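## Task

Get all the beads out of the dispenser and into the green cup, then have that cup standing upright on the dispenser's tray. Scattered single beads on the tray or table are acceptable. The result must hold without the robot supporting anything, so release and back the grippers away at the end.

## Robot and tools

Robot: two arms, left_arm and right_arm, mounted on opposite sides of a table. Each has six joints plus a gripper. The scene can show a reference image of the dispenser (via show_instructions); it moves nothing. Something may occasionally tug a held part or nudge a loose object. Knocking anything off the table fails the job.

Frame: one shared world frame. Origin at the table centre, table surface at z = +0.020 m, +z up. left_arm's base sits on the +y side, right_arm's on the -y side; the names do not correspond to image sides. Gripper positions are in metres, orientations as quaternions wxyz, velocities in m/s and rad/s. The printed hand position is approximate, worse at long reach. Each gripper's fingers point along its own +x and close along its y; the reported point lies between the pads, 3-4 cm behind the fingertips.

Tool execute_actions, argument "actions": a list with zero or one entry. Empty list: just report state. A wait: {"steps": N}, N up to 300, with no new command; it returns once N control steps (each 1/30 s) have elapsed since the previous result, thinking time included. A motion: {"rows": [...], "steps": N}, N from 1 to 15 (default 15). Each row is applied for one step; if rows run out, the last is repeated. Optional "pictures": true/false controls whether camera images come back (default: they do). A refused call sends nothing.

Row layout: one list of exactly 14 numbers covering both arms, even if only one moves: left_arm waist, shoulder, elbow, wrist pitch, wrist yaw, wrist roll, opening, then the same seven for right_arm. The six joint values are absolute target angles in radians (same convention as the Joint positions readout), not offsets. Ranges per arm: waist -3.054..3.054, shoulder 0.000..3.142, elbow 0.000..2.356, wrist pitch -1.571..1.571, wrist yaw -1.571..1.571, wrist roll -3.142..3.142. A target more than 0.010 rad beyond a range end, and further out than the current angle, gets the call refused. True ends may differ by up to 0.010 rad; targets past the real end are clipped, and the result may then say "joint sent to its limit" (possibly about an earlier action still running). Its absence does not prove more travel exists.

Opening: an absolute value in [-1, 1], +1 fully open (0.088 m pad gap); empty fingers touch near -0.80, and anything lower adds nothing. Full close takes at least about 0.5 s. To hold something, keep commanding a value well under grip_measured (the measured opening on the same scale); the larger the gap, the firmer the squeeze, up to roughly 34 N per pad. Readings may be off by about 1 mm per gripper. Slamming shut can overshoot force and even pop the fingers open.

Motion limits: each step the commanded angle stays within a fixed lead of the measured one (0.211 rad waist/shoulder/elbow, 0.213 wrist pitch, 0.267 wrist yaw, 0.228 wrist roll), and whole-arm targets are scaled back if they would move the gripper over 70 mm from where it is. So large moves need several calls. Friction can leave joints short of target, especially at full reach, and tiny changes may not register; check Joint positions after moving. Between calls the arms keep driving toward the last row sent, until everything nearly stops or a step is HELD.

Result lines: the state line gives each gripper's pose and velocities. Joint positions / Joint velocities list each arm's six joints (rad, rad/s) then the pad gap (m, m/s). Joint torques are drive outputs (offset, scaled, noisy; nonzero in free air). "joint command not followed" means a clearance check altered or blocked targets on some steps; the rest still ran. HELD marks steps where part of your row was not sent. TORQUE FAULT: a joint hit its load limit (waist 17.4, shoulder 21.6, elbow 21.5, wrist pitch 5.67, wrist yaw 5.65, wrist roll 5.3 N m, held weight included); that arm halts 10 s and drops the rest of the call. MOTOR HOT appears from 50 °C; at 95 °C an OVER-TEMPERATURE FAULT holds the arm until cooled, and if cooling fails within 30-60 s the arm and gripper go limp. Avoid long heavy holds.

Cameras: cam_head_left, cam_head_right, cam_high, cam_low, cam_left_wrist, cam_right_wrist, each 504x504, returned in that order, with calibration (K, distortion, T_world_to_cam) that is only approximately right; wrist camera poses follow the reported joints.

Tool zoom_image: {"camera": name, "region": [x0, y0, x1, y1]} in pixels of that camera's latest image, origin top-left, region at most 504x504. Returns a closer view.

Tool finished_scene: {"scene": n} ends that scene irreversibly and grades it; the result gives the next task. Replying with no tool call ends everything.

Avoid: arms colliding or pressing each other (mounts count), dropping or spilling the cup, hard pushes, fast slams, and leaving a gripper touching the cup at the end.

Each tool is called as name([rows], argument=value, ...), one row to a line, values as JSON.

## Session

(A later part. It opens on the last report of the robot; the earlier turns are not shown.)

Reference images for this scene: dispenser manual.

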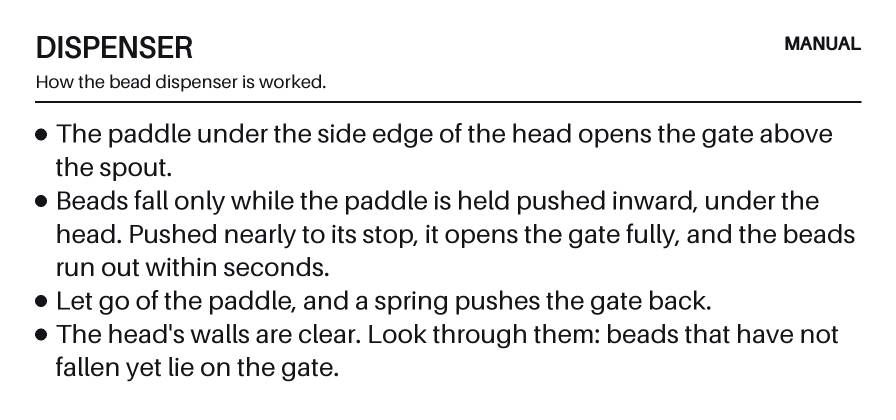

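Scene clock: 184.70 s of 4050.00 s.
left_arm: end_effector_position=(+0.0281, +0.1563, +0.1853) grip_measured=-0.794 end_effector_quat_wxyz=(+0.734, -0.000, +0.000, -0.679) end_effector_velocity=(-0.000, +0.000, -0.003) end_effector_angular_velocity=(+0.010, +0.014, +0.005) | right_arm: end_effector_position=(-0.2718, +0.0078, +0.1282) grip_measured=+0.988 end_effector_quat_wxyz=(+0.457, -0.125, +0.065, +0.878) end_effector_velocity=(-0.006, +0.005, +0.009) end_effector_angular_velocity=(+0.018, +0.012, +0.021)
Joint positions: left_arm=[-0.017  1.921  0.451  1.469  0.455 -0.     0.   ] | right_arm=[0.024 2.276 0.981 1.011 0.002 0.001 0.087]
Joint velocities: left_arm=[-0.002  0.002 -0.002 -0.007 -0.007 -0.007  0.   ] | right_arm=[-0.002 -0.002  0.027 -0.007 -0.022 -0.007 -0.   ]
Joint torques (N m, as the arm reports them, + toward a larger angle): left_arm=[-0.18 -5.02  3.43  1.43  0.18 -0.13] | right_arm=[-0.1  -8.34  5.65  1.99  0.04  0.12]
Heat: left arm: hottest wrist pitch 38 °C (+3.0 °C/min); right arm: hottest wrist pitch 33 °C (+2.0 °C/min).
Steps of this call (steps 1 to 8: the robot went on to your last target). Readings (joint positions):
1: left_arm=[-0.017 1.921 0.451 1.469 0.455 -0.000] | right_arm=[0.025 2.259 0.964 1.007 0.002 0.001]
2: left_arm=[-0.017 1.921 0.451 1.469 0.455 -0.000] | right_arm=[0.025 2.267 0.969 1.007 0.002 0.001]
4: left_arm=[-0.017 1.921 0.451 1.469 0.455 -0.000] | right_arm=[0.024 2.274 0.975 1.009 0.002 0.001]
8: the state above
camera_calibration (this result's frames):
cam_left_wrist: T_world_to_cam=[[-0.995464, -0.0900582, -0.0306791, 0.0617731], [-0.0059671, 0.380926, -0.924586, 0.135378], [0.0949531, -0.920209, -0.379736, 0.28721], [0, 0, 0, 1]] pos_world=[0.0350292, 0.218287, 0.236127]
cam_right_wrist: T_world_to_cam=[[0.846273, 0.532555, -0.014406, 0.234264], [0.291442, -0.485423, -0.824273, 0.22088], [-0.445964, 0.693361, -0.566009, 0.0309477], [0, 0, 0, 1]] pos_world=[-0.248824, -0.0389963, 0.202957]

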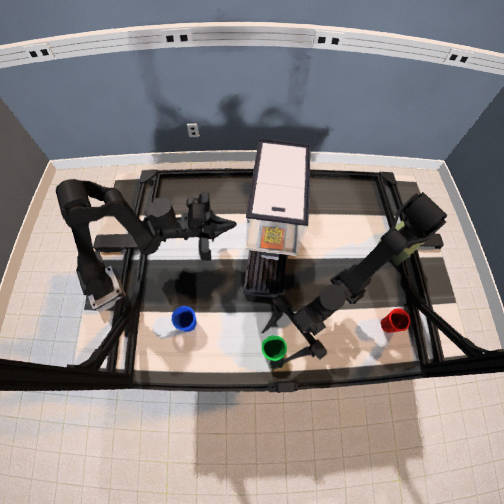

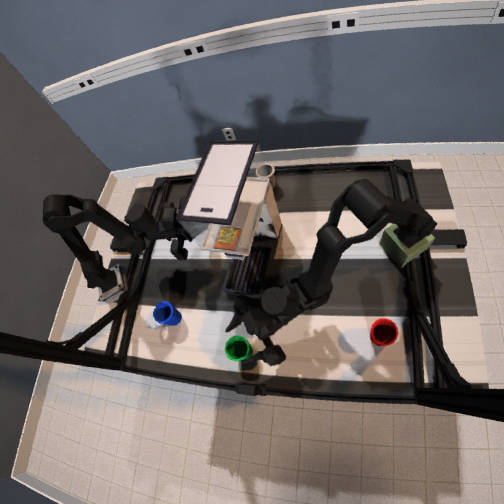

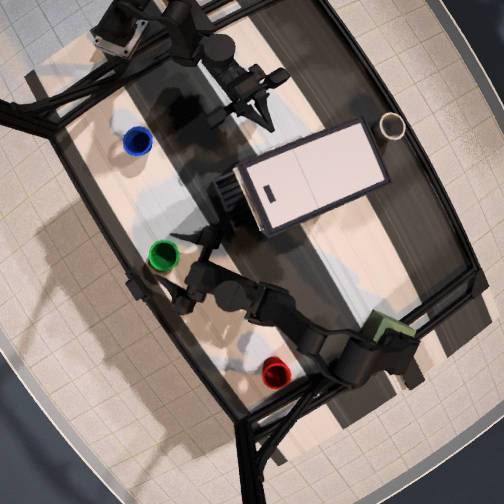

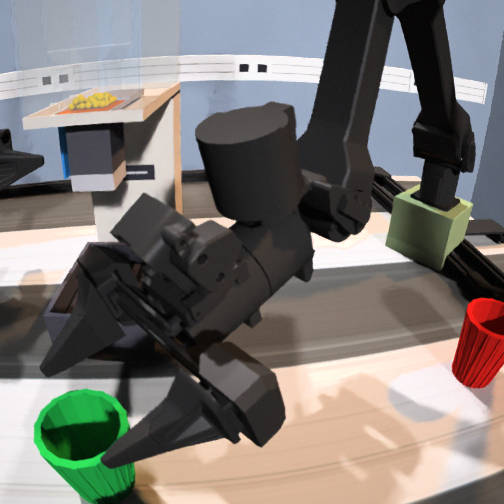

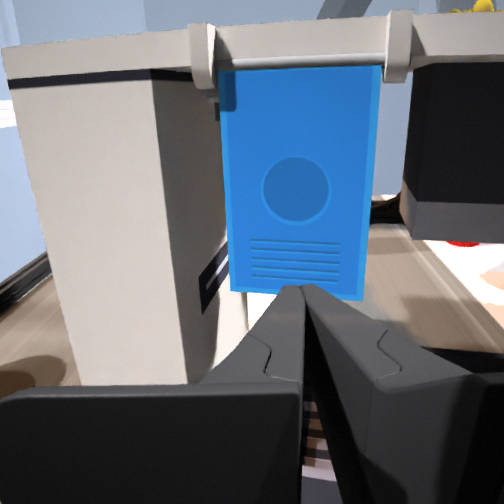

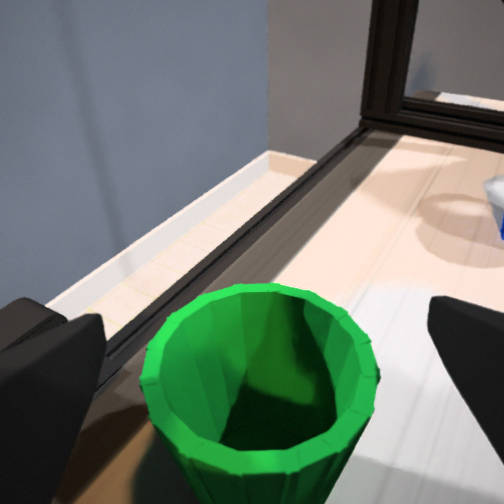

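execute_actions([
  {"rows":[[-0.02,1.935,0.445,1.472,0.46,-0.005,-0.85,0.024,2.291,0.995,1.014,0.004,0.003,1],[-0.02,1.935,0.445,1.472,0.46,-0.005,-0.85,0.026,2.300,1.000,1.018,0.004,0.003,1],[-0.02,1.935,0.445,1.472,0.46,-0.005,-0.85,0.028,2.313,1.008,1.023,0.004,0.003,1],[-0.02,1.935,0.445,1.472,0.46,-0.005,-0.85,0.029,2.330,1.019,1.029,0.004,0.003,1],[-0.02,1.935,0.445,1.472,0.46,-0.005,-0.85,0.030,2.349,1.031,1.036,0.004,0.003,1],[-0.02,1.935,0.445,1.472,0.46,-0.005,-0.85,0.031,2.369,1.043,1.044,0.004,0.003,1],[-0.02,1.935,0.445,1.472,0.46,-0.005,-0.85,0.031,2.389,1.056,1.052,0.004,0.003,1],[-0.02,1.935,0.445,1.472,0.46,-0.005,-0.85,0.031,2.409,1.068,1.059,0.004,0.003,1],[-0.02,1.935,0.445,1.472,0.46,-0.005,-0.85,0.031,2.427,1.080,1.066,0.004,0.003,1],[-0.02,1.935,0.445,1.472,0.46,-0.005,-0.85,0.031,2.443,1.090,1.072,0.004,0.003,1],[-0.02,1.935,0.445,1.472,0.46,-0.005,-0.85,0.031,2.456,1.098,1.077,0.004,0.003,1],[-0.02,1.935,0.445,1.472,0.46,-0.005,-0.85,0.031,2.465,1.103,1.081,0.004,0.003,1],[-0.02,1.935,0.445,1.472,0.46,-0.005,-0.85,0.031,2.468,1.105,1.082,0.004,0.003,1]],"steps":15},
], pictures=false)

execute_actions([
  {"steps":6},
])

zoom_image(camera="cam_high", region=[110, 190, 270, 350])

Scene clock: 200.90 s of 4050.00 s.
left_arm: end_effector_position=(+0.0279, +0.1563, +0.1850) grip_measured=-0.794 end_effector_quat_wxyz=(+0.734, -0.000, +0.001, -0.679) end_effector_velocity=(-0.002, -0.000, -0.004) end_effector_angular_velocity=(+0.018, +0.018, +0.000) | right_arm: end_effector_position=(-0.2830, +0.0194, +0.0853) grip_measured=+0.988 end_effector_quat_wxyz=(+0.454, -0.130, +0.067, +0.879) end_effector_velocity=(+0.001, -0.001, -0.062) end_effector_angular_velocity=(-0.035, -0.065, +0.015)
Joint positions: left_arm=[-0.017  1.921  0.451  1.469  0.455 -0.001  0.   ] | right_arm=[0.029 2.45  1.085 1.072 0.002 0.001 0.087]
Joint velocities: left_arm=[-0.007 -0.002 -0.002 -0.022 -0.007 -0.007 -0.   ] | right_arm=[-0.002  0.173  0.056  0.051 -0.007 -0.037 -0.   ]
Joint torques (N m, as the arm reports them, + toward a larger angle): left_arm=[-0.32 -4.95  3.31  1.42  0.18 -0.16] | right_arm=[  0.21 -10.08   5.73   2.25   0.09   0.1 ]
Heat: left arm: hottest wrist pitch 39 °C (+4.0 °C/min); right arm: hottest wrist pitch 33 °C (+2.0 °C/min).
Steps of this call (steps 1 to 30: the robot went on to your last target; steps 31 to 90: nothing new was sent; then 12.70 s passed at rest; steps 91 to 105: all 15 steps of this action). Readings (joint positions):
91: left_arm=[-0.017 1.921 0.451 1.469 0.455 -0.001] | right_arm=[0.024 2.276 0.983 1.011 0.002 0.001]
92: left_arm=[-0.017 1.921 0.451 1.469 0.455 -0.001] | right_arm=[0.024 2.278 0.983 1.012 0.002 0.001]
94: left_arm=[-0.017 1.921 0.451 1.469 0.455 -0.001] | right_arm=[0.024 2.288 0.991 1.018 0.002 0.001]
98: left_arm=[-0.017 1.921 0.451 1.469 0.455 -0.001] | right_arm=[0.027 2.345 1.031 1.041 0.002 0.001]
105: the state above

Scene clock: 201.10 s of 4050.00 s.
left_arm: end_effector_position=(+0.0279, +0.1563, +0.1850) grip_measured=-0.794 end_effector_quat_wxyz=(+0.734, -0.000, +0.001, -0.679) end_effector_velocity=(+0.002, +0.000, +0.001) end_effector_angular_velocity=(+0.002, +0.009, +0.020) | right_arm: end_effector_position=(-0.2842, +0.0211, +0.0858) grip_measured=+0.988 end_effector_quat_wxyz=(+0.455, -0.126, +0.065, +0.879) end_effector_velocity=(-0.006, +0.008, +0.013) end_effector_angular_velocity=(+0.037, +0.020, +0.007)
Joint positions: left_arm=[-0.017  1.921  0.451  1.469  0.455 -0.001  0.   ] | right_arm=[0.029 2.458 1.094 1.08  0.002 0.001 0.087]
Joint velocities: left_arm=[-0.002 -0.007 -0.002 -0.007 -0.022 -0.007  0.   ] | right_arm=[-0.002 -0.002  0.032  0.007 -0.007 -0.007 -0.   ]
Joint torques (N m, as the arm reports them, + toward a larger angle): left_arm=[-0.14 -4.97  3.48  1.39  0.19 -0.17] | right_arm=[ 0.16 -9.19  5.35  1.97  0.04  0.1 ]
Heat: left arm: hottest wrist pitch 39 °C (+4.0 °C/min); right arm: hottest wrist pitch 33 °C (+2.0 °C/min).
Steps of this call (steps 1 to 6: the robot went on to your last target). Readings (joint positions):
1: left_arm=[-0.017 1.921 0.451 1.469 0.455 -0.001] | right_arm=[0.029 2.455 1.087 1.073 0.002 0.001]
2: left_arm=[-0.017 1.921 0.451 1.469 0.455 -0.001] | right_arm=[0.029 2.457 1.088 1.075 0.002 0.001]
4: left_arm=[-0.017 1.921 0.451 1.469 0.455 -0.001] | right_arm=[0.029 2.458 1.091 1.078 0.002 0.001]
6: the state above
camera_calibration (this result's frames):
cam_left_wrist: T_world_to_cam=[[-0.995521, -0.0896597, -0.0299714, 0.0613886], [-0.00653138, 0.381509, -0.924342, 0.135014], [0.0943106, -0.920007, -0.380386, 0.287256], [0, 0, 0, 1]] pos_world=[0.0349042, 0.218272, 0.235907]
cam_right_wrist: T_world_to_cam=[[0.843829, 0.536419, -0.0143861, 0.236296], [0.293844, -0.48434, -0.824058, 0.19659], [-0.449008, 0.691137, -0.566323, -0.00863467], [0, 0, 0, 1]] pos_world=[-0.261037, -0.0255698, 0.160511]

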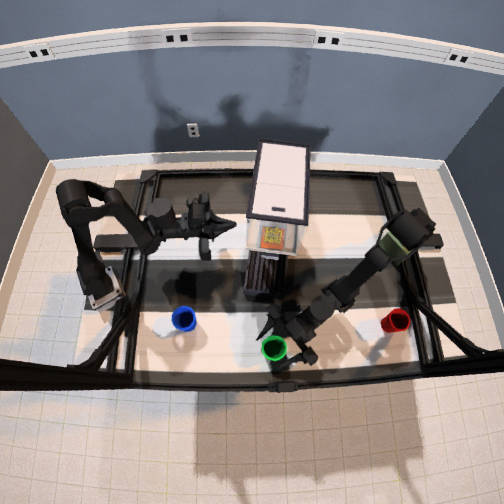

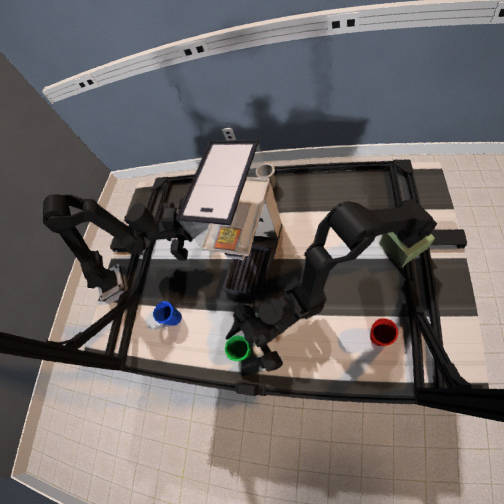

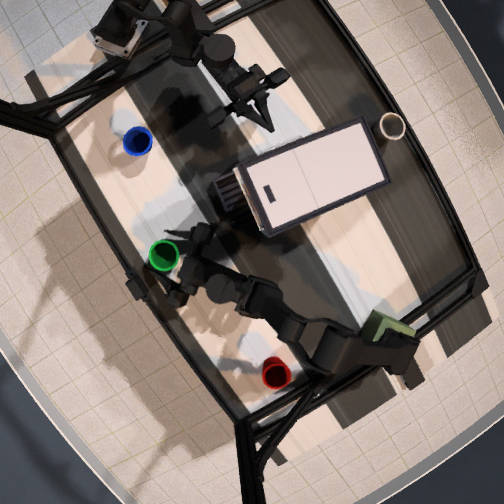

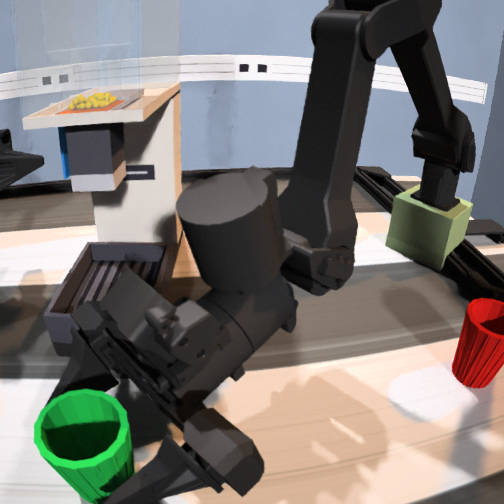

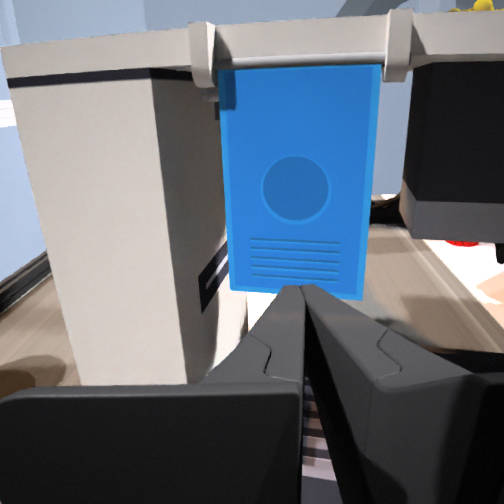

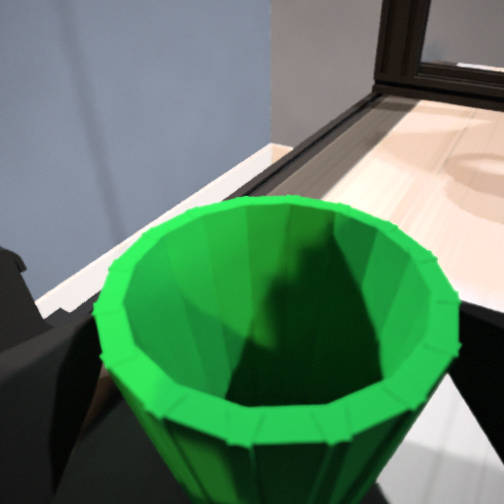

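Region (110, 190, 270, 350) of cam_high's 504x504 image, scaled by 3.150, with more detail than that image has.

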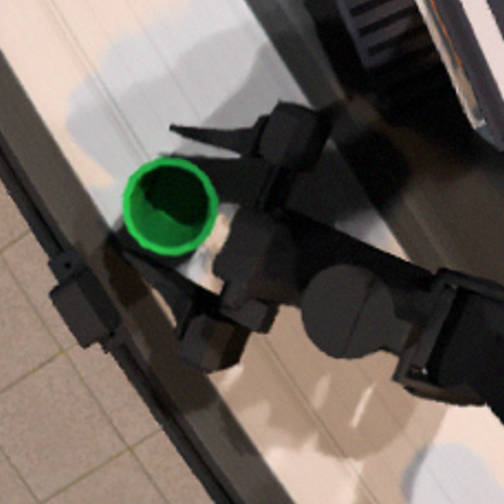

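execute_actions([
  {"rows":[[-0.02,1.935,0.445,1.472,0.46,-0.005,-0.85,0.031,2.468,1.105,1.082,0.004,0.003,0.9],[-0.02,1.935,0.445,1.472,0.46,-0.005,-0.85,0.031,2.468,1.105,1.082,0.004,0.003,0.8],[-0.02,1.935,0.445,1.472,0.46,-0.005,-0.85,0.031,2.468,1.105,1.082,0.004,0.003,0.7],[-0.02,1.935,0.445,1.472,0.46,-0.005,-0.85,0.031,2.468,1.105,1.082,0.004,0.003,0.61],[-0.02,1.935,0.445,1.472,0.46,-0.005,-0.85,0.031,2.468,1.105,1.082,0.004,0.003,0.54],[-0.02,1.935,0.445,1.472,0.46,-0.005,-0.85,0.031,2.468,1.105,1.082,0.004,0.003,0.48],[-0.02,1.935,0.445,1.472,0.46,-0.005,-0.85,0.031,2.468,1.105,1.082,0.004,0.003,0.43],[-0.02,1.935,0.445,1.472,0.46,-0.005,-0.85,0.031,2.468,1.105,1.082,0.004,0.003,0.39],[-0.02,1.935,0.445,1.472,0.46,-0.005,-0.85,0.031,2.468,1.105,1.082,0.004,0.003,0.35],[-0.02,1.935,0.445,1.472,0.46,-0.005,-0.85,0.031,2.468,1.105,1.082,0.004,0.003,0.30],[-0.02,1.935,0.445,1.472,0.46,-0.005,-0.85,0.031,2.468,1.105,1.082,0.004,0.003,0.25],[-0.02,1.935,0.445,1.472,0.46,-0.005,-0.85,0.031,2.468,1.105,1.082,0.004,0.003,0.19],[-0.02,1.935,0.445,1.472,0.46,-0.005,-0.85,0.031,2.466,1.103,1.082,0.004,0.003,0.13],[-0.02,1.935,0.445,1.472,0.46,-0.005,-0.85,0.031,2.462,1.100,1.081,0.004,0.003,0.06],[-0.02,1.935,0.445,1.472,0.46,-0.005,-0.85,0.031,2.458,1.096,1.080,0.004,0.003,0.0]],"steps":15},
], pictures=false)

execute_actions([
  {"rows":[[-0.02,1.935,0.445,1.472,0.46,-0.005,-0.85,0.031,2.452,1.094,1.079,0.004,0.003,0.0],[-0.02,1.935,0.445,1.472,0.46,-0.005,-0.85,0.031,2.444,1.091,1.077,0.004,0.003,0.0],[-0.02,1.935,0.445,1.472,0.46,-0.005,-0.85,0.031,2.433,1.087,1.072,0.004,0.003,0.0],[-0.02,1.935,0.445,1.472,0.46,-0.005,-0.85,0.031,2.418,1.081,1.063,0.004,0.003,0.0],[-0.02,1.935,0.445,1.472,0.46,-0.005,-0.85,0.031,2.399,1.074,1.051,0.004,0.003,0.0],[-0.02,1.935,0.445,1.472,0.46,-0.005,-0.85,0.031,2.378,1.066,1.037,0.004,0.003,0.0],[-0.02,1.935,0.445,1.472,0.46,-0.005,-0.85,0.031,2.355,1.057,1.022,0.004,0.003,0.0],[-0.02,1.935,0.445,1.472,0.46,-0.005,-0.85,0.031,2.332,1.048,1.007,0.004,0.003,0.0],[-0.02,1.935,0.445,1.472,0.46,-0.005,-0.85,0.031,2.310,1.039,0.993,0.004,0.003,0.0],[-0.02,1.935,0.445,1.472,0.46,-0.005,-0.85,0.031,2.289,1.031,0.979,0.004,0.003,0.0],[-0.02,1.935,0.445,1.472,0.46,-0.005,-0.85,0.031,2.270,1.023,0.967,0.004,0.003,0.0],[-0.02,1.935,0.445,1.472,0.46,-0.005,-0.85,0.031,2.254,1.017,0.957,0.004,0.003,0.0],[-0.02,1.935,0.445,1.472,0.46,-0.005,-0.85,0.031,2.241,1.012,0.949,0.004,0.003,0.0],[-0.02,1.935,0.445,1.472,0.46,-0.005,-0.85,0.031,2.233,1.008,0.944,0.004,0.003,0.0],[-0.02,1.935,0.445,1.472,0.46,-0.005,-0.85,0.031,2.230,1.007,0.942,0.004,0.003,0.0]],"steps":15},
], pictures=false)

execute_actions([
  {"rows":[[-0.02,1.935,0.445,1.472,0.46,-0.005,-0.85,0.029,2.229,1.005,0.944,0.008,0.004,0.0],[-0.02,1.935,0.445,1.472,0.46,-0.005,-0.85,0.027,2.227,1.000,0.947,0.018,0.007,0.0],[-0.02,1.935,0.445,1.472,0.46,-0.005,-0.85,0.025,2.223,0.993,0.951,0.034,0.012,0.0],[-0.02,1.935,0.445,1.472,0.46,-0.005,-0.85,0.022,2.219,0.984,0.956,0.055,0.018,0.0],[-0.02,1.935,0.445,1.472,0.46,-0.005,-0.85,0.018,2.214,0.972,0.961,0.079,0.025,0.0],[-0.02,1.935,0.445,1.472,0.46,-0.005,-0.85,0.015,2.208,0.960,0.967,0.105,0.033,0.0],[-0.02,1.935,0.445,1.472,0.46,-0.005,-0.85,0.011,2.202,0.947,0.973,0.134,0.042,0.0],[-0.02,1.935,0.445,1.472,0.46,-0.005,-0.85,0.007,2.195,0.933,0.979,0.163,0.051,0.0],[-0.02,1.935,0.445,1.472,0.46,-0.005,-0.85,0.003,2.189,0.920,0.985,0.191,0.059,0.0],[-0.02,1.935,0.445,1.472,0.46,-0.005,-0.85,-0.001,2.183,0.908,0.990,0.218,0.067,0.0],[-0.02,1.935,0.445,1.472,0.46,-0.005,-0.85,-0.004,2.178,0.896,0.995,0.242,0.075,0.0],[-0.02,1.935,0.445,1.472,0.46,-0.005,-0.85,-0.007,2.174,0.887,0.999,0.263,0.081,0.0],[-0.02,1.935,0.445,1.472,0.46,-0.005,-0.85,-0.009,2.170,0.880,1.002,0.278,0.086,0.0],[-0.02,1.935,0.445,1.472,0.46,-0.005,-0.85,-0.010,2.168,0.875,1.004,0.288,0.089,0.0],[-0.02,1.935,0.445,1.472,0.46,-0.005,-0.85,-0.011,2.167,0.873,1.005,0.292,0.090,0.0]],"steps":15},
], pictures=false)

execute_actions([
  {"steps":8},
])

zoom_image(camera="cam_high", region=[140, 140, 320, 320])

Scene clock: 279.67 s of 4050.00 s.
left_arm: end_effector_position=(+0.0278, +0.1564, +0.1846) grip_measured=-0.794 end_effector_quat_wxyz=(+0.734, +0.000, +0.001, -0.679) end_effector_velocity=(-0.001, -0.001, -0.003) end_effector_angular_velocity=(+0.014, +0.016, +0.000) | right_arm: end_effector_position=(-0.2845, +0.0214, +0.0861) grip_measured=+0.424 end_effector_quat_wxyz=(+0.455, -0.125, +0.065, +0.879) end_effector_velocity=(-0.001, -0.002, -0.004) end_effector_angular_velocity=(-0.009, -0.008, +0.021)
Joint positions: left_arm=[-0.017  1.922  0.45   1.469  0.455 -0.001  0.   ] | right_arm=[0.029 2.458 1.096 1.081 0.002 0.001 0.06 ]
Joint velocities: left_arm=[-0.007 -0.002  0.002 -0.022 -0.007 -0.007 -0.   ] | right_arm=[-0.002  0.002 -0.002 -0.007 -0.022 -0.007 -0.   ]
Joint torques (N m, as the arm reports them, + toward a larger angle): left_arm=[-0.17 -5.02  3.41  1.42  0.19 -0.17] | right_arm=[  0.22 -10.31   4.6    1.84   0.02   0.1 ]
Heat: left arm: hottest wrist pitch 41 °C (+1.0 °C/min); right arm: hottest shoulder 35 °C (+2.0 °C/min).
Steps of this call (steps 1 to 15: the robot went on to your last target; steps 16 to 100: nothing new was sent; then 74.73 s passed at rest; steps 101 to 115: all 15 steps of this action). Readings (joint positions):
101: left_arm=[-0.017 1.922 0.450 1.469 0.455 -0.001] | right_arm=[0.029 2.458 1.096 1.080 0.002 0.001]
102: left_arm=[-0.017 1.922 0.450 1.469 0.455 -0.001] | right_arm=[0.029 2.458 1.096 1.080 0.002 0.001]
104: left_arm=[-0.017 1.922 0.450 1.469 0.455 -0.001] | right_arm=[0.029 2.458 1.096 1.080 0.002 0.001]
108: left_arm=[-0.017 1.922 0.450 1.469 0.455 -0.001] | right_arm=[0.029 2.458 1.096 1.080 0.002 0.001]
115: the state above

Scene clock: 280.17 s of 4050.00 s.
left_arm: end_effector_position=(+0.0278, +0.1564, +0.1846) grip_measured=-0.794 end_effector_quat_wxyz=(+0.734, +0.000, +0.001, -0.679) end_effector_velocity=(-0.001, +0.001, -0.003) end_effector_angular_velocity=(+0.009, +0.028, +0.005) | right_arm: end_effector_position=(-0.2785, +0.0129, +0.1300) grip_measured=+0.424 end_effector_quat_wxyz=(+0.454, -0.132, +0.068, +0.878) end_effector_velocity=(-0.001, +0.002, +0.161) end_effector_angular_velocity=(+0.172, +0.099, +0.011)
Joint positions: left_arm=[-0.017  1.922  0.45   1.469  0.455 -0.001  0.   ] | right_arm=[0.029 2.278 1.023 0.957 0.002 0.001 0.06 ]
Joint velocities: left_arm=[-0.002 -0.002 -0.007 -0.007 -0.007 -0.022 -0.   ] | right_arm=[-0.002 -0.427 -0.076 -0.154 -0.007 -0.022 -0.   ]
Joint torques (N m, as the arm reports them, + toward a larger angle): left_arm=[-0.19 -4.93  3.51  1.42  0.22 -0.14] | right_arm=[  0.19 -11.73   3.86   1.86   0.03   0.13]
Heat: left arm: hottest wrist pitch 41 °C (+1.0 °C/min); right arm: hottest shoulder 35 °C (+2.0 °C/min).
Steps of this call (steps 1 to 15: all 15 steps of this action). Readings (joint positions):
1: left_arm=[-0.017 1.922 0.450 1.469 0.455 -0.001] | right_arm=[0.029 2.458 1.096 1.081 0.002 0.001]
2: left_arm=[-0.017 1.922 0.450 1.469 0.455 -0.001] | right_arm=[0.029 2.458 1.096 1.080 0.002 0.001]
4: left_arm=[-0.017 1.922 0.450 1.469 0.455 -0.001] | right_arm=[0.029 2.456 1.095 1.076 0.002 0.001]
8: left_arm=[-0.017 1.922 0.450 1.469 0.455 -0.001] | right_arm=[0.029 2.412 1.070 1.030 0.002 0.001]
15: the state above

Scene clock: 280.67 s of 4050.00 s.
left_arm: end_effector_position=(+0.0278, +0.1564, +0.1846) grip_measured=-0.794 end_effector_quat_wxyz=(+0.734, -0.000, +0.001, -0.679) end_effector_velocity=(-0.002, +0.000, -0.001) end_effector_angular_velocity=(+0.007, -0.004, -0.010) | right_arm: end_effector_position=(-0.2121, +0.0165, +0.1334) grip_measured=+0.424 end_effector_quat_wxyz=(+0.581, -0.125, +0.088, +0.799) end_effector_velocity=(+0.112, +0.006, +0.017) end_effector_angular_velocity=(+0.038, +0.022, -0.478)
Joint positions: left_arm=[-0.017  1.922  0.45   1.469  0.455 -0.001  0.   ] | right_arm=[-0.008  2.199  0.891  0.99   0.256  0.078  0.06 ]
Joint velocities: left_arm=[-0.002 -0.002 -0.002 -0.007  0.007  0.007 -0.   ] | right_arm=[-0.085 -0.12  -0.188  0.081  0.374  0.125 -0.   ]
Joint torques (N m, as the arm reports them, + toward a larger angle): left_arm=[-0.2  -5.23  3.41  1.42  0.15 -0.14] | right_arm=[  0.36 -11.98   4.21   2.45   0.08   0.16]
Heat: left arm: hottest wrist pitch 41 °C (+1.0 °C/min); right arm: hottest shoulder 35 °C (+2.0 °C/min).
Steps of this call (steps 1 to 15: all 15 steps of this action). Readings (joint positions):
1: left_arm=[-0.017 1.922 0.450 1.469 0.455 -0.001] | right_arm=[0.029 2.266 1.021 0.954 0.002 0.001]
2: left_arm=[-0.017 1.922 0.450 1.469 0.455 -0.001] | right_arm=[0.029 2.257 1.019 0.952 0.003 0.002]
4: left_arm=[-0.017 1.922 0.450 1.469 0.455 -0.001] | right_arm=[0.029 2.247 1.010 0.951 0.019 0.007]
8: left_arm=[-0.017 1.922 0.450 1.469 0.455 -0.001] | right_arm=[0.022 2.234 0.970 0.958 0.094 0.030]
15: the state above

Scene clock: 280.93 s of 4050.00 s.
left_arm: end_effector_position=(+0.0278, +0.1564, +0.1846) grip_measured=-0.794 end_effector_quat_wxyz=(+0.734, -0.000, +0.001, -0.679) end_effector_velocity=(+0.002, +0.000, -0.001) end_effector_angular_velocity=(+0.007, -0.004, +0.020) | right_arm: end_effector_position=(-0.2045, +0.0166, +0.1348) grip_measured=+0.424 end_effector_quat_wxyz=(+0.595, -0.122, +0.089, +0.789) end_effector_velocity=(+0.007, -0.002, -0.007) end_effector_angular_velocity=(-0.027, -0.013, -0.016)
Joint positions: left_arm=[-0.017  1.922  0.45   1.469  0.455 -0.001  0.   ] | right_arm=[-0.012  2.191  0.878  0.997  0.286  0.087  0.06 ]
Joint velocities: left_arm=[-0.002 -0.002 -0.002 -0.007 -0.022  0.007  0.   ] | right_arm=[-0.007 -0.002 -0.012 -0.022  0.007  0.007 -0.   ]
Joint torques (N m, as the arm reports them, + toward a larger angle): left_arm=[-0.3  -4.99  3.48  1.42  0.2  -0.16] | right_arm=[  0.13 -12.12   4.2    2.36   0.22   0.15]
Heat: left arm: hottest wrist pitch 41 °C (+1.0 °C/min); right arm: hottest shoulder 35 °C (+2.0 °C/min).
Steps of this call (steps 1 to 8: the robot went on to your last target). Readings (joint positions):
1: left_arm=[-0.017 1.922 0.450 1.469 0.455 -0.001] | right_arm=[-0.010 2.196 0.886 0.993 0.267 0.081]
2: left_arm=[-0.017 1.922 0.450 1.469 0.455 -0.001] | right_arm=[-0.011 2.194 0.883 0.994 0.274 0.083]
4: left_arm=[-0.017 1.922 0.450 1.469 0.455 -0.001] | right_arm=[-0.012 2.192 0.880 0.996 0.281 0.085]
8: the state above
camera_calibration (this result's frames):
cam_left_wrist: T_world_to_cam=[[-0.995584, -0.0892523, -0.0290997, 0.0610607], [-0.00727457, 0.382395, -0.92397, 0.134433], [0.093594, -0.919678, -0.381356, 0.287324], [0, 0, 0, 1]] pos_world=[0.0348772, 0.218289, 0.235562]
cam_right_wrist: T_world_to_cam=[[0.973956, 0.226582, -0.00840502, 0.203098], [0.125116, -0.567982, -0.813475, 0.176923], [-0.189093, 0.791237, -0.581539, 0.111525], [0, 0, 0, 1]] pos_world=[-0.198856, -0.0337724, 0.210486]

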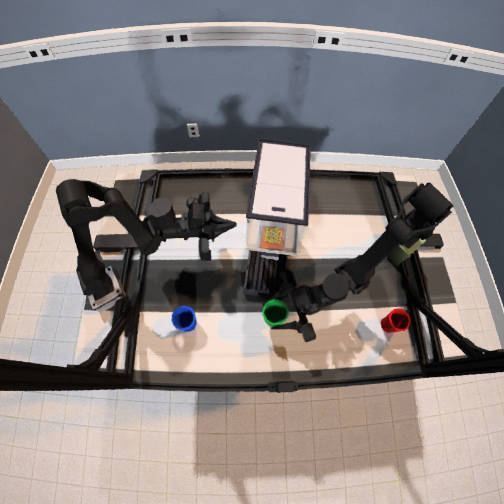

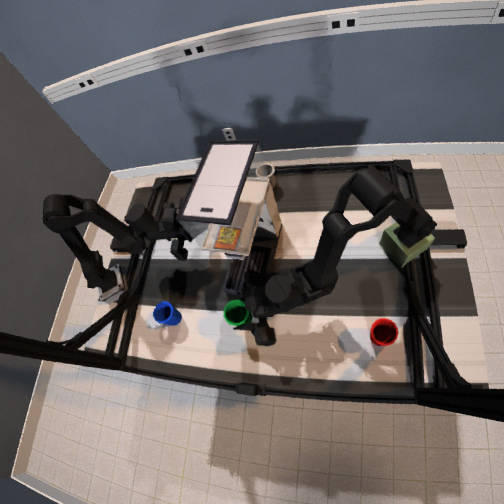

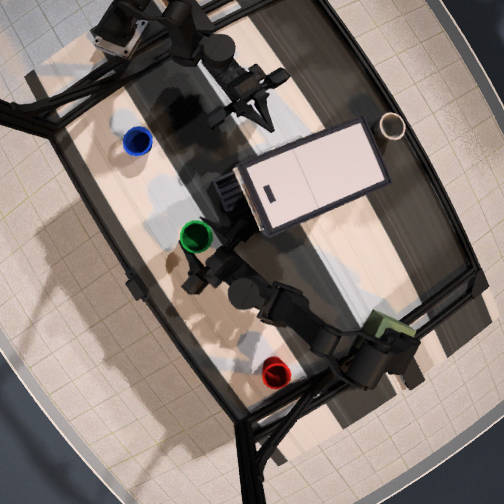

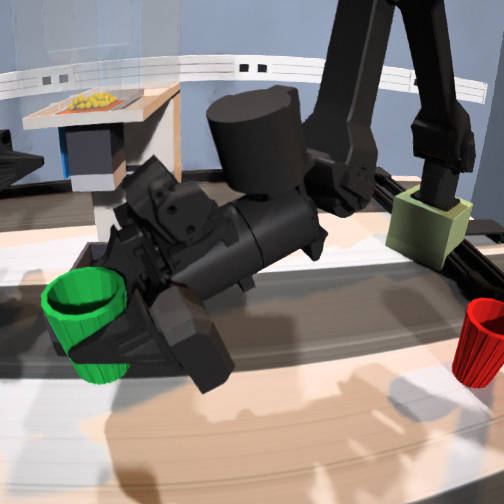

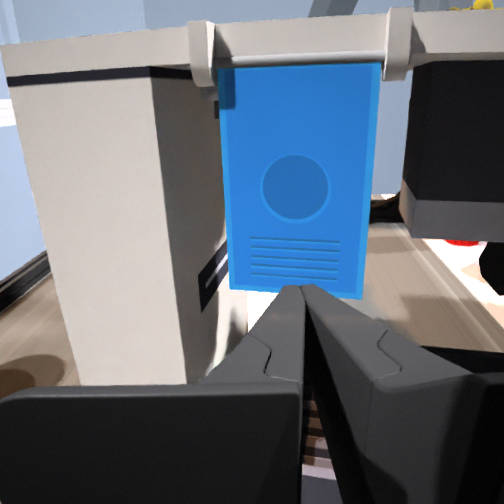

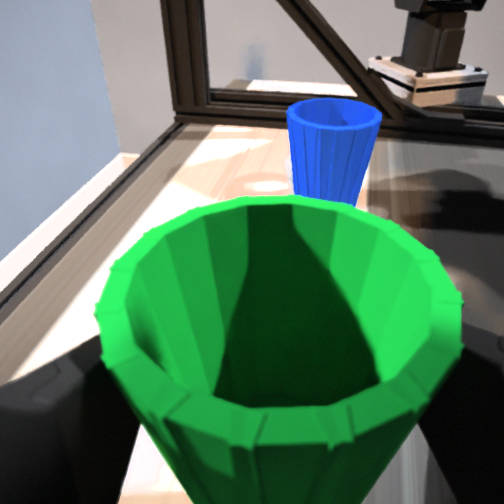

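Region (140, 140, 320, 320) of cam_high's 504x504 image, scaled by 2.800, with more detail than that image has.

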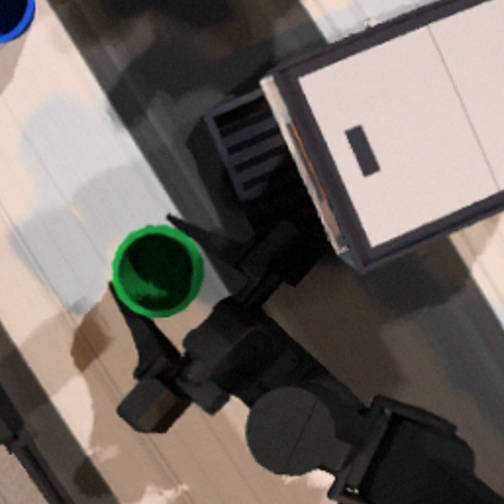

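execute_actions([
  {"rows":[[-0.02,1.935,0.445,1.472,0.46,-0.005,-0.85,-0.011,2.163,0.873,1.005,0.294,0.091,0.0],[-0.02,1.935,0.445,1.472,0.46,-0.005,-0.85,-0.012,2.157,0.872,1.004,0.299,0.092,0.0],[-0.02,1.935,0.445,1.472,0.46,-0.005,-0.85,-0.013,2.150,0.870,1.003,0.307,0.095,0.0],[-0.02,1.935,0.445,1.472,0.46,-0.005,-0.85,-0.014,2.143,0.867,1.002,0.318,0.099,0.0],[-0.02,1.935,0.445,1.472,0.46,-0.005,-0.85,-0.015,2.137,0.863,1.001,0.332,0.104,0.0],[-0.02,1.935,0.445,1.472,0.46,-0.005,-0.85,-0.017,2.132,0.858,1.000,0.349,0.109,0.0],[-0.02,1.935,0.445,1.472,0.46,-0.005,-0.85,-0.019,2.128,0.853,1.000,0.368,0.116,0.0],[-0.02,1.935,0.445,1.472,0.46,-0.005,-0.85,-0.021,2.124,0.847,1.000,0.388,0.123,0.0],[-0.02,1.935,0.445,1.472,0.46,-0.005,-0.85,-0.023,2.121,0.841,1.000,0.408,0.130,0.0],[-0.02,1.935,0.445,1.472,0.46,-0.005,-0.85,-0.025,2.118,0.835,1.000,0.428,0.136,0.0],[-0.02,1.935,0.445,1.472,0.46,-0.005,-0.85,-0.028,2.115,0.829,1.000,0.447,0.143,0.0],[-0.02,1.935,0.445,1.472,0.46,-0.005,-0.85,-0.031,2.112,0.823,1.000,0.464,0.148,0.0],[-0.02,1.935,0.445,1.472,0.46,-0.005,-0.85,-0.035,2.109,0.817,1.001,0.479,0.153,0.0],[-0.02,1.935,0.445,1.472,0.46,-0.005,-0.85,-0.040,2.106,0.811,1.002,0.490,0.157,0.0],[-0.02,1.935,0.445,1.472,0.46,-0.005,-0.85,-0.046,2.102,0.804,1.004,0.497,0.160,0.0]],"steps":15},
], pictures=false)

execute_actions([
  {"rows":[[-0.02,1.935,0.445,1.472,0.46,-0.005,-0.85,-0.053,2.098,0.797,1.008,0.501,0.161,0.0],[-0.02,1.935,0.445,1.472,0.46,-0.005,-0.85,-0.061,2.094,0.789,1.012,0.501,0.161,0.0],[-0.02,1.935,0.445,1.472,0.46,-0.005,-0.85,-0.070,2.090,0.780,1.017,0.501,0.161,0.0],[-0.02,1.935,0.445,1.472,0.46,-0.005,-0.85,-0.080,2.086,0.771,1.022,0.501,0.161,0.0],[-0.02,1.935,0.445,1.472,0.46,-0.005,-0.85,-0.090,2.082,0.761,1.027,0.501,0.161,0.0],[-0.02,1.935,0.445,1.472,0.46,-0.005,-0.85,-0.100,2.078,0.751,1.032,0.501,0.161,0.0],[-0.02,1.935,0.445,1.472,0.46,-0.005,-0.85,-0.110,2.074,0.742,1.037,0.501,0.161,0.0],[-0.02,1.935,0.445,1.472,0.46,-0.005,-0.85,-0.120,2.070,0.733,1.042,0.501,0.161,0.0],[-0.02,1.935,0.445,1.472,0.46,-0.005,-0.85,-0.129,2.066,0.724,1.046,0.501,0.161,0.0],[-0.02,1.935,0.445,1.472,0.46,-0.005,-0.85,-0.137,2.063,0.716,1.050,0.501,0.161,0.0],[-0.02,1.935,0.445,1.472,0.46,-0.005,-0.85,-0.144,2.060,0.710,1.053,0.501,0.161,0.0],[-0.02,1.935,0.445,1.472,0.46,-0.005,-0.85,-0.150,2.058,0.704,1.056,0.501,0.161,0.0],[-0.02,1.935,0.445,1.472,0.46,-0.005,-0.85,-0.155,2.056,0.700,1.058,0.501,0.161,0.0],[-0.02,1.935,0.445,1.472,0.46,-0.005,-0.85,-0.158,2.055,0.697,1.059,0.501,0.161,0.0],[-0.02,1.935,0.445,1.472,0.46,-0.005,-0.85,-0.160,2.054,0.695,1.060,0.501,0.161,0.0]],"steps":15},
], pictures=false)

execute_actions([
  {"steps":8},
])

zoom_image(camera="cam_low", region=[0, 80, 280, 360])

zoom_image(camera="cam_head_left", region=[220, 200, 350, 330])

Scene clock: 301.37 s of 4050.00 s.
left_arm: end_effector_position=(+0.0275, +0.1565, +0.1835) grip_measured=-0.794 end_effector_quat_wxyz=(+0.734, +0.000, +0.003, -0.680) end_effector_velocity=(-0.002, +0.000, -0.001) end_effector_angular_velocity=(+0.006, +0.011, -0.010) | right_arm: end_effector_position=(-0.1644, +0.0169, +0.1480) grip_measured=+0.422 end_effector_quat_wxyz=(+0.673, -0.100, +0.096, +0.727) end_effector_velocity=(+0.142, -0.012, -0.021) end_effector_angular_velocity=(-0.060, -0.032, -0.528)
Joint positions: left_arm=[-0.018  1.925  0.449  1.47   0.455 -0.002  0.   ] | right_arm=[-0.032  2.133  0.825  0.997  0.46   0.146  0.06 ]
Joint velocities: left_arm=[-0.002 -0.002 -0.002 -0.007  0.007 -0.007 -0.   ] | right_arm=[-0.134 -0.081 -0.203 -0.007  0.374  0.139 -0.   ]
Joint torques (N m, as the arm reports them, + toward a larger angle): left_arm=[-0.21 -5.42  3.52  1.4   0.22 -0.14] | right_arm=[ -0.15 -11.67   4.02   2.13   0.26   0.17]
Heat: left arm: hottest wrist pitch 42 °C (+2.0 °C/min); right arm: hottest shoulder 38 °C (+5.0 °C/min).
Steps of this call (steps 1 to 30: the robot went on to your last target; steps 31 to 598: nothing new was sent; steps 599 to 613: all 15 steps of this action). Readings (joint positions):
599: left_arm=[-0.018 1.925 0.449 1.470 0.455 -0.002] | right_arm=[-0.012 2.188 0.875 0.998 0.288 0.088]
600: left_arm=[-0.018 1.925 0.449 1.470 0.455 -0.002] | right_arm=[-0.012 2.187 0.875 0.998 0.288 0.088]
602: left_arm=[-0.018 1.925 0.449 1.470 0.455 -0.002] | right_arm=[-0.012 2.183 0.874 0.998 0.296 0.091]
606: left_arm=[-0.018 1.925 0.449 1.470 0.455 -0.002] | right_arm=[-0.013 2.160 0.864 0.997 0.341 0.107]
613: the state above

Scene clock: 301.87 s of 4050.00 s.
left_arm: end_effector_position=(+0.0275, +0.1565, +0.1835) grip_measured=-0.794 end_effector_quat_wxyz=(+0.734, +0.000, +0.003, -0.680) end_effector_velocity=(+0.000, -0.001, -0.005) end_effector_angular_velocity=(+0.018, +0.018, +0.005) | right_arm: end_effector_position=(-0.0941, +0.0122, +0.1462) grip_measured=+0.422 end_effector_quat_wxyz=(+0.728, -0.096, +0.104, +0.671) end_effector_velocity=(+0.075, -0.011, -0.006) end_effector_angular_velocity=(-0.017, -0.012, -0.135)
Joint positions: left_arm=[-0.018  1.925  0.449  1.47   0.455 -0.002  0.   ] | right_arm=[-0.15   2.08   0.709  1.047  0.497  0.158  0.06 ]
Joint velocities: left_arm=[-0.002  0.002  0.002 -0.022 -0.007 -0.007 -0.   ] | right_arm=[-0.144 -0.051 -0.134  0.066 -0.007 -0.007 -0.   ]
Joint torques (N m, as the arm reports them, + toward a larger angle): left_arm=[-0.24 -5.21  3.45  1.4   0.19 -0.1 ] | right_arm=[  0.27 -10.82   3.82   2.32   0.22   0.13]
Heat: left arm: hottest wrist pitch 42 °C (+2.0 °C/min); right arm: hottest shoulder 38 °C (+5.0 °C/min).
Steps of this call (steps 1 to 15: all 15 steps of this action). Readings (joint positions):
1: left_arm=[-0.018 1.925 0.449 1.470 0.455 -0.002] | right_arm=[-0.036 2.130 0.818 0.997 0.470 0.150]
2: left_arm=[-0.018 1.925 0.449 1.470 0.455 -0.002] | right_arm=[-0.042 2.127 0.811 0.997 0.478 0.153]
4: left_arm=[-0.018 1.925 0.449 1.470 0.455 -0.002] | right_arm=[-0.055 2.120 0.796 1.004 0.487 0.156]
8: left_arm=[-0.018 1.925 0.449 1.470 0.455 -0.002] | right_arm=[-0.092 2.102 0.761 1.023 0.493 0.158]
15: the state above

Scene clock: 302.13 s of 4050.00 s.
left_arm: end_effector_position=(+0.0275, +0.1565, +0.1835) grip_measured=-0.794 end_effector_quat_wxyz=(+0.734, +0.000, +0.003, -0.680) end_effector_velocity=(+0.002, +0.000, +0.001) end_effector_angular_velocity=(+0.002, +0.008, +0.020) | right_arm: end_effector_position=(-0.0896, +0.0114, +0.1464) grip_measured=+0.422 end_effector_quat_wxyz=(+0.730, -0.095, +0.104, +0.668) end_effector_velocity=(-0.005, +0.003, +0.007) end_effector_angular_velocity=(+0.023, +0.017, +0.034)
Joint positions: left_arm=[-0.018  1.925  0.449  1.47   0.455 -0.002  0.   ] | right_arm=[-0.158  2.075  0.7    1.052  0.497  0.158  0.06 ]
Joint velocities: left_arm=[-0.002 -0.007 -0.002 -0.007 -0.022 -0.007 -0.   ] | right_arm=[-0.002 -0.007  0.002  0.022 -0.037 -0.007 -0.   ]
Joint torques (N m, as the arm reports them, + toward a larger angle): left_arm=[-0.13 -5.22  3.54  1.36  0.15 -0.11] | right_arm=[ -0.02 -10.76   3.62   2.37   0.24   0.12]
Heat: left arm: hottest wrist pitch 42 °C (+2.0 °C/min); right arm: hottest shoulder 38 °C (+5.0 °C/min).
Steps of this call (steps 1 to 8: the robot went on to your last target). Readings (joint positions):
1: left_arm=[-0.018 1.925 0.449 1.470 0.455 -0.002] | right_arm=[-0.154 2.078 0.705 1.049 0.497 0.158]
2: left_arm=[-0.018 1.925 0.449 1.470 0.455 -0.002] | right_arm=[-0.157 2.078 0.703 1.050 0.497 0.158]
4: left_arm=[-0.018 1.925 0.449 1.470 0.455 -0.002] | right_arm=[-0.158 2.077 0.700 1.051 0.497 0.158]
8: the state above
camera_calibration (this result's frames):
cam_left_wrist: T_world_to_cam=[[-0.995716, -0.0884231, -0.0270281, 0.0602085], [-0.00911612, 0.384776, -0.922965, 0.132774], [0.0920112, -0.918765, -0.383934, 0.28742], [0, 0, 0, 1]] pos_world=[0.0347151, 0.218307, 0.234524]
cam_right_wrist: T_world_to_cam=[[0.990209, -0.1389, -0.013878, 0.0989344], [-0.0898875, -0.558407, -0.824683, 0.151236], [0.106799, 0.817856, -0.565426, 0.167987], [0, 0, 0, 1]] pos_world=[-0.102312, -0.0391955, 0.221079]

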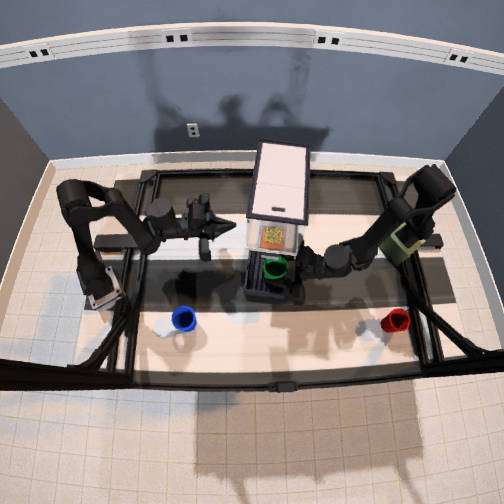

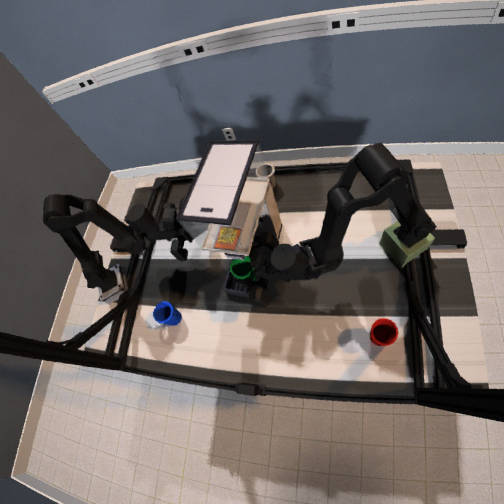

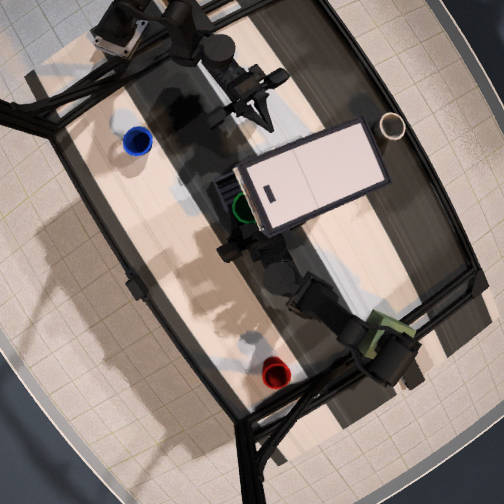

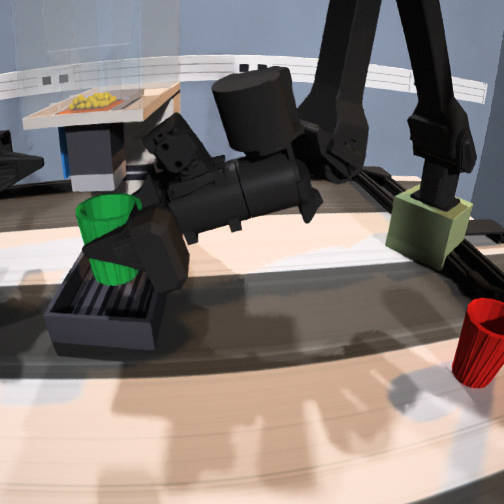

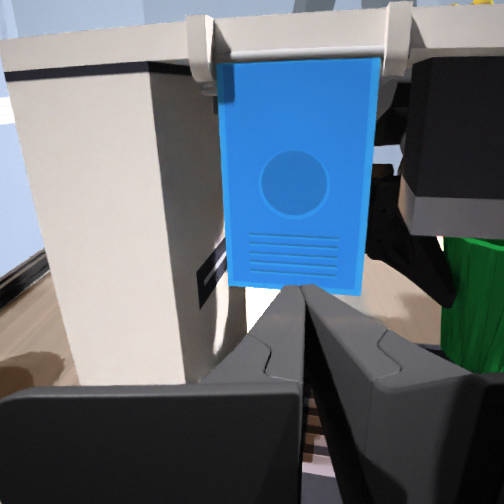

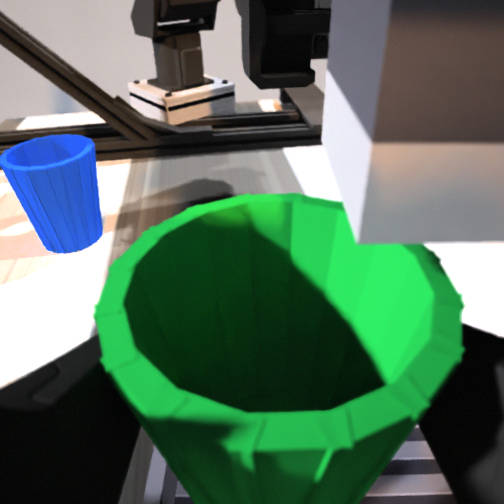

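Region (0, 80, 280, 360) of cam_low's 504x504 image, scaled by 1.800, with more detail than that image has.

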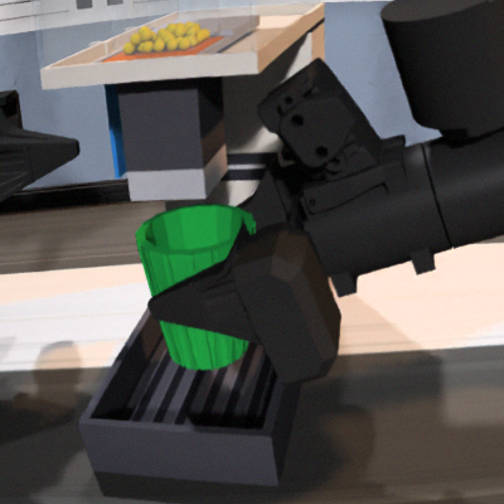

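Region (220, 200, 350, 330) of cam_head_left's 504x504 image, scaled by 3.877, with more detail than that image has.

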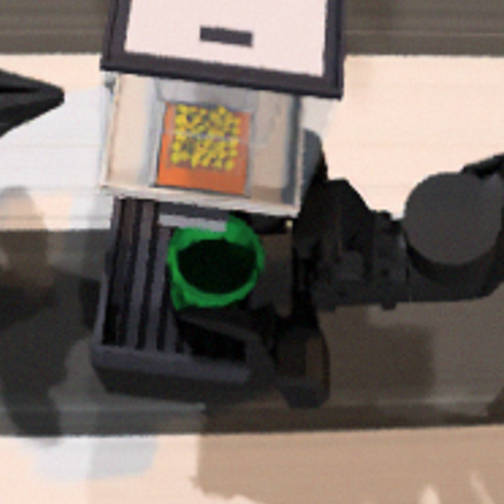

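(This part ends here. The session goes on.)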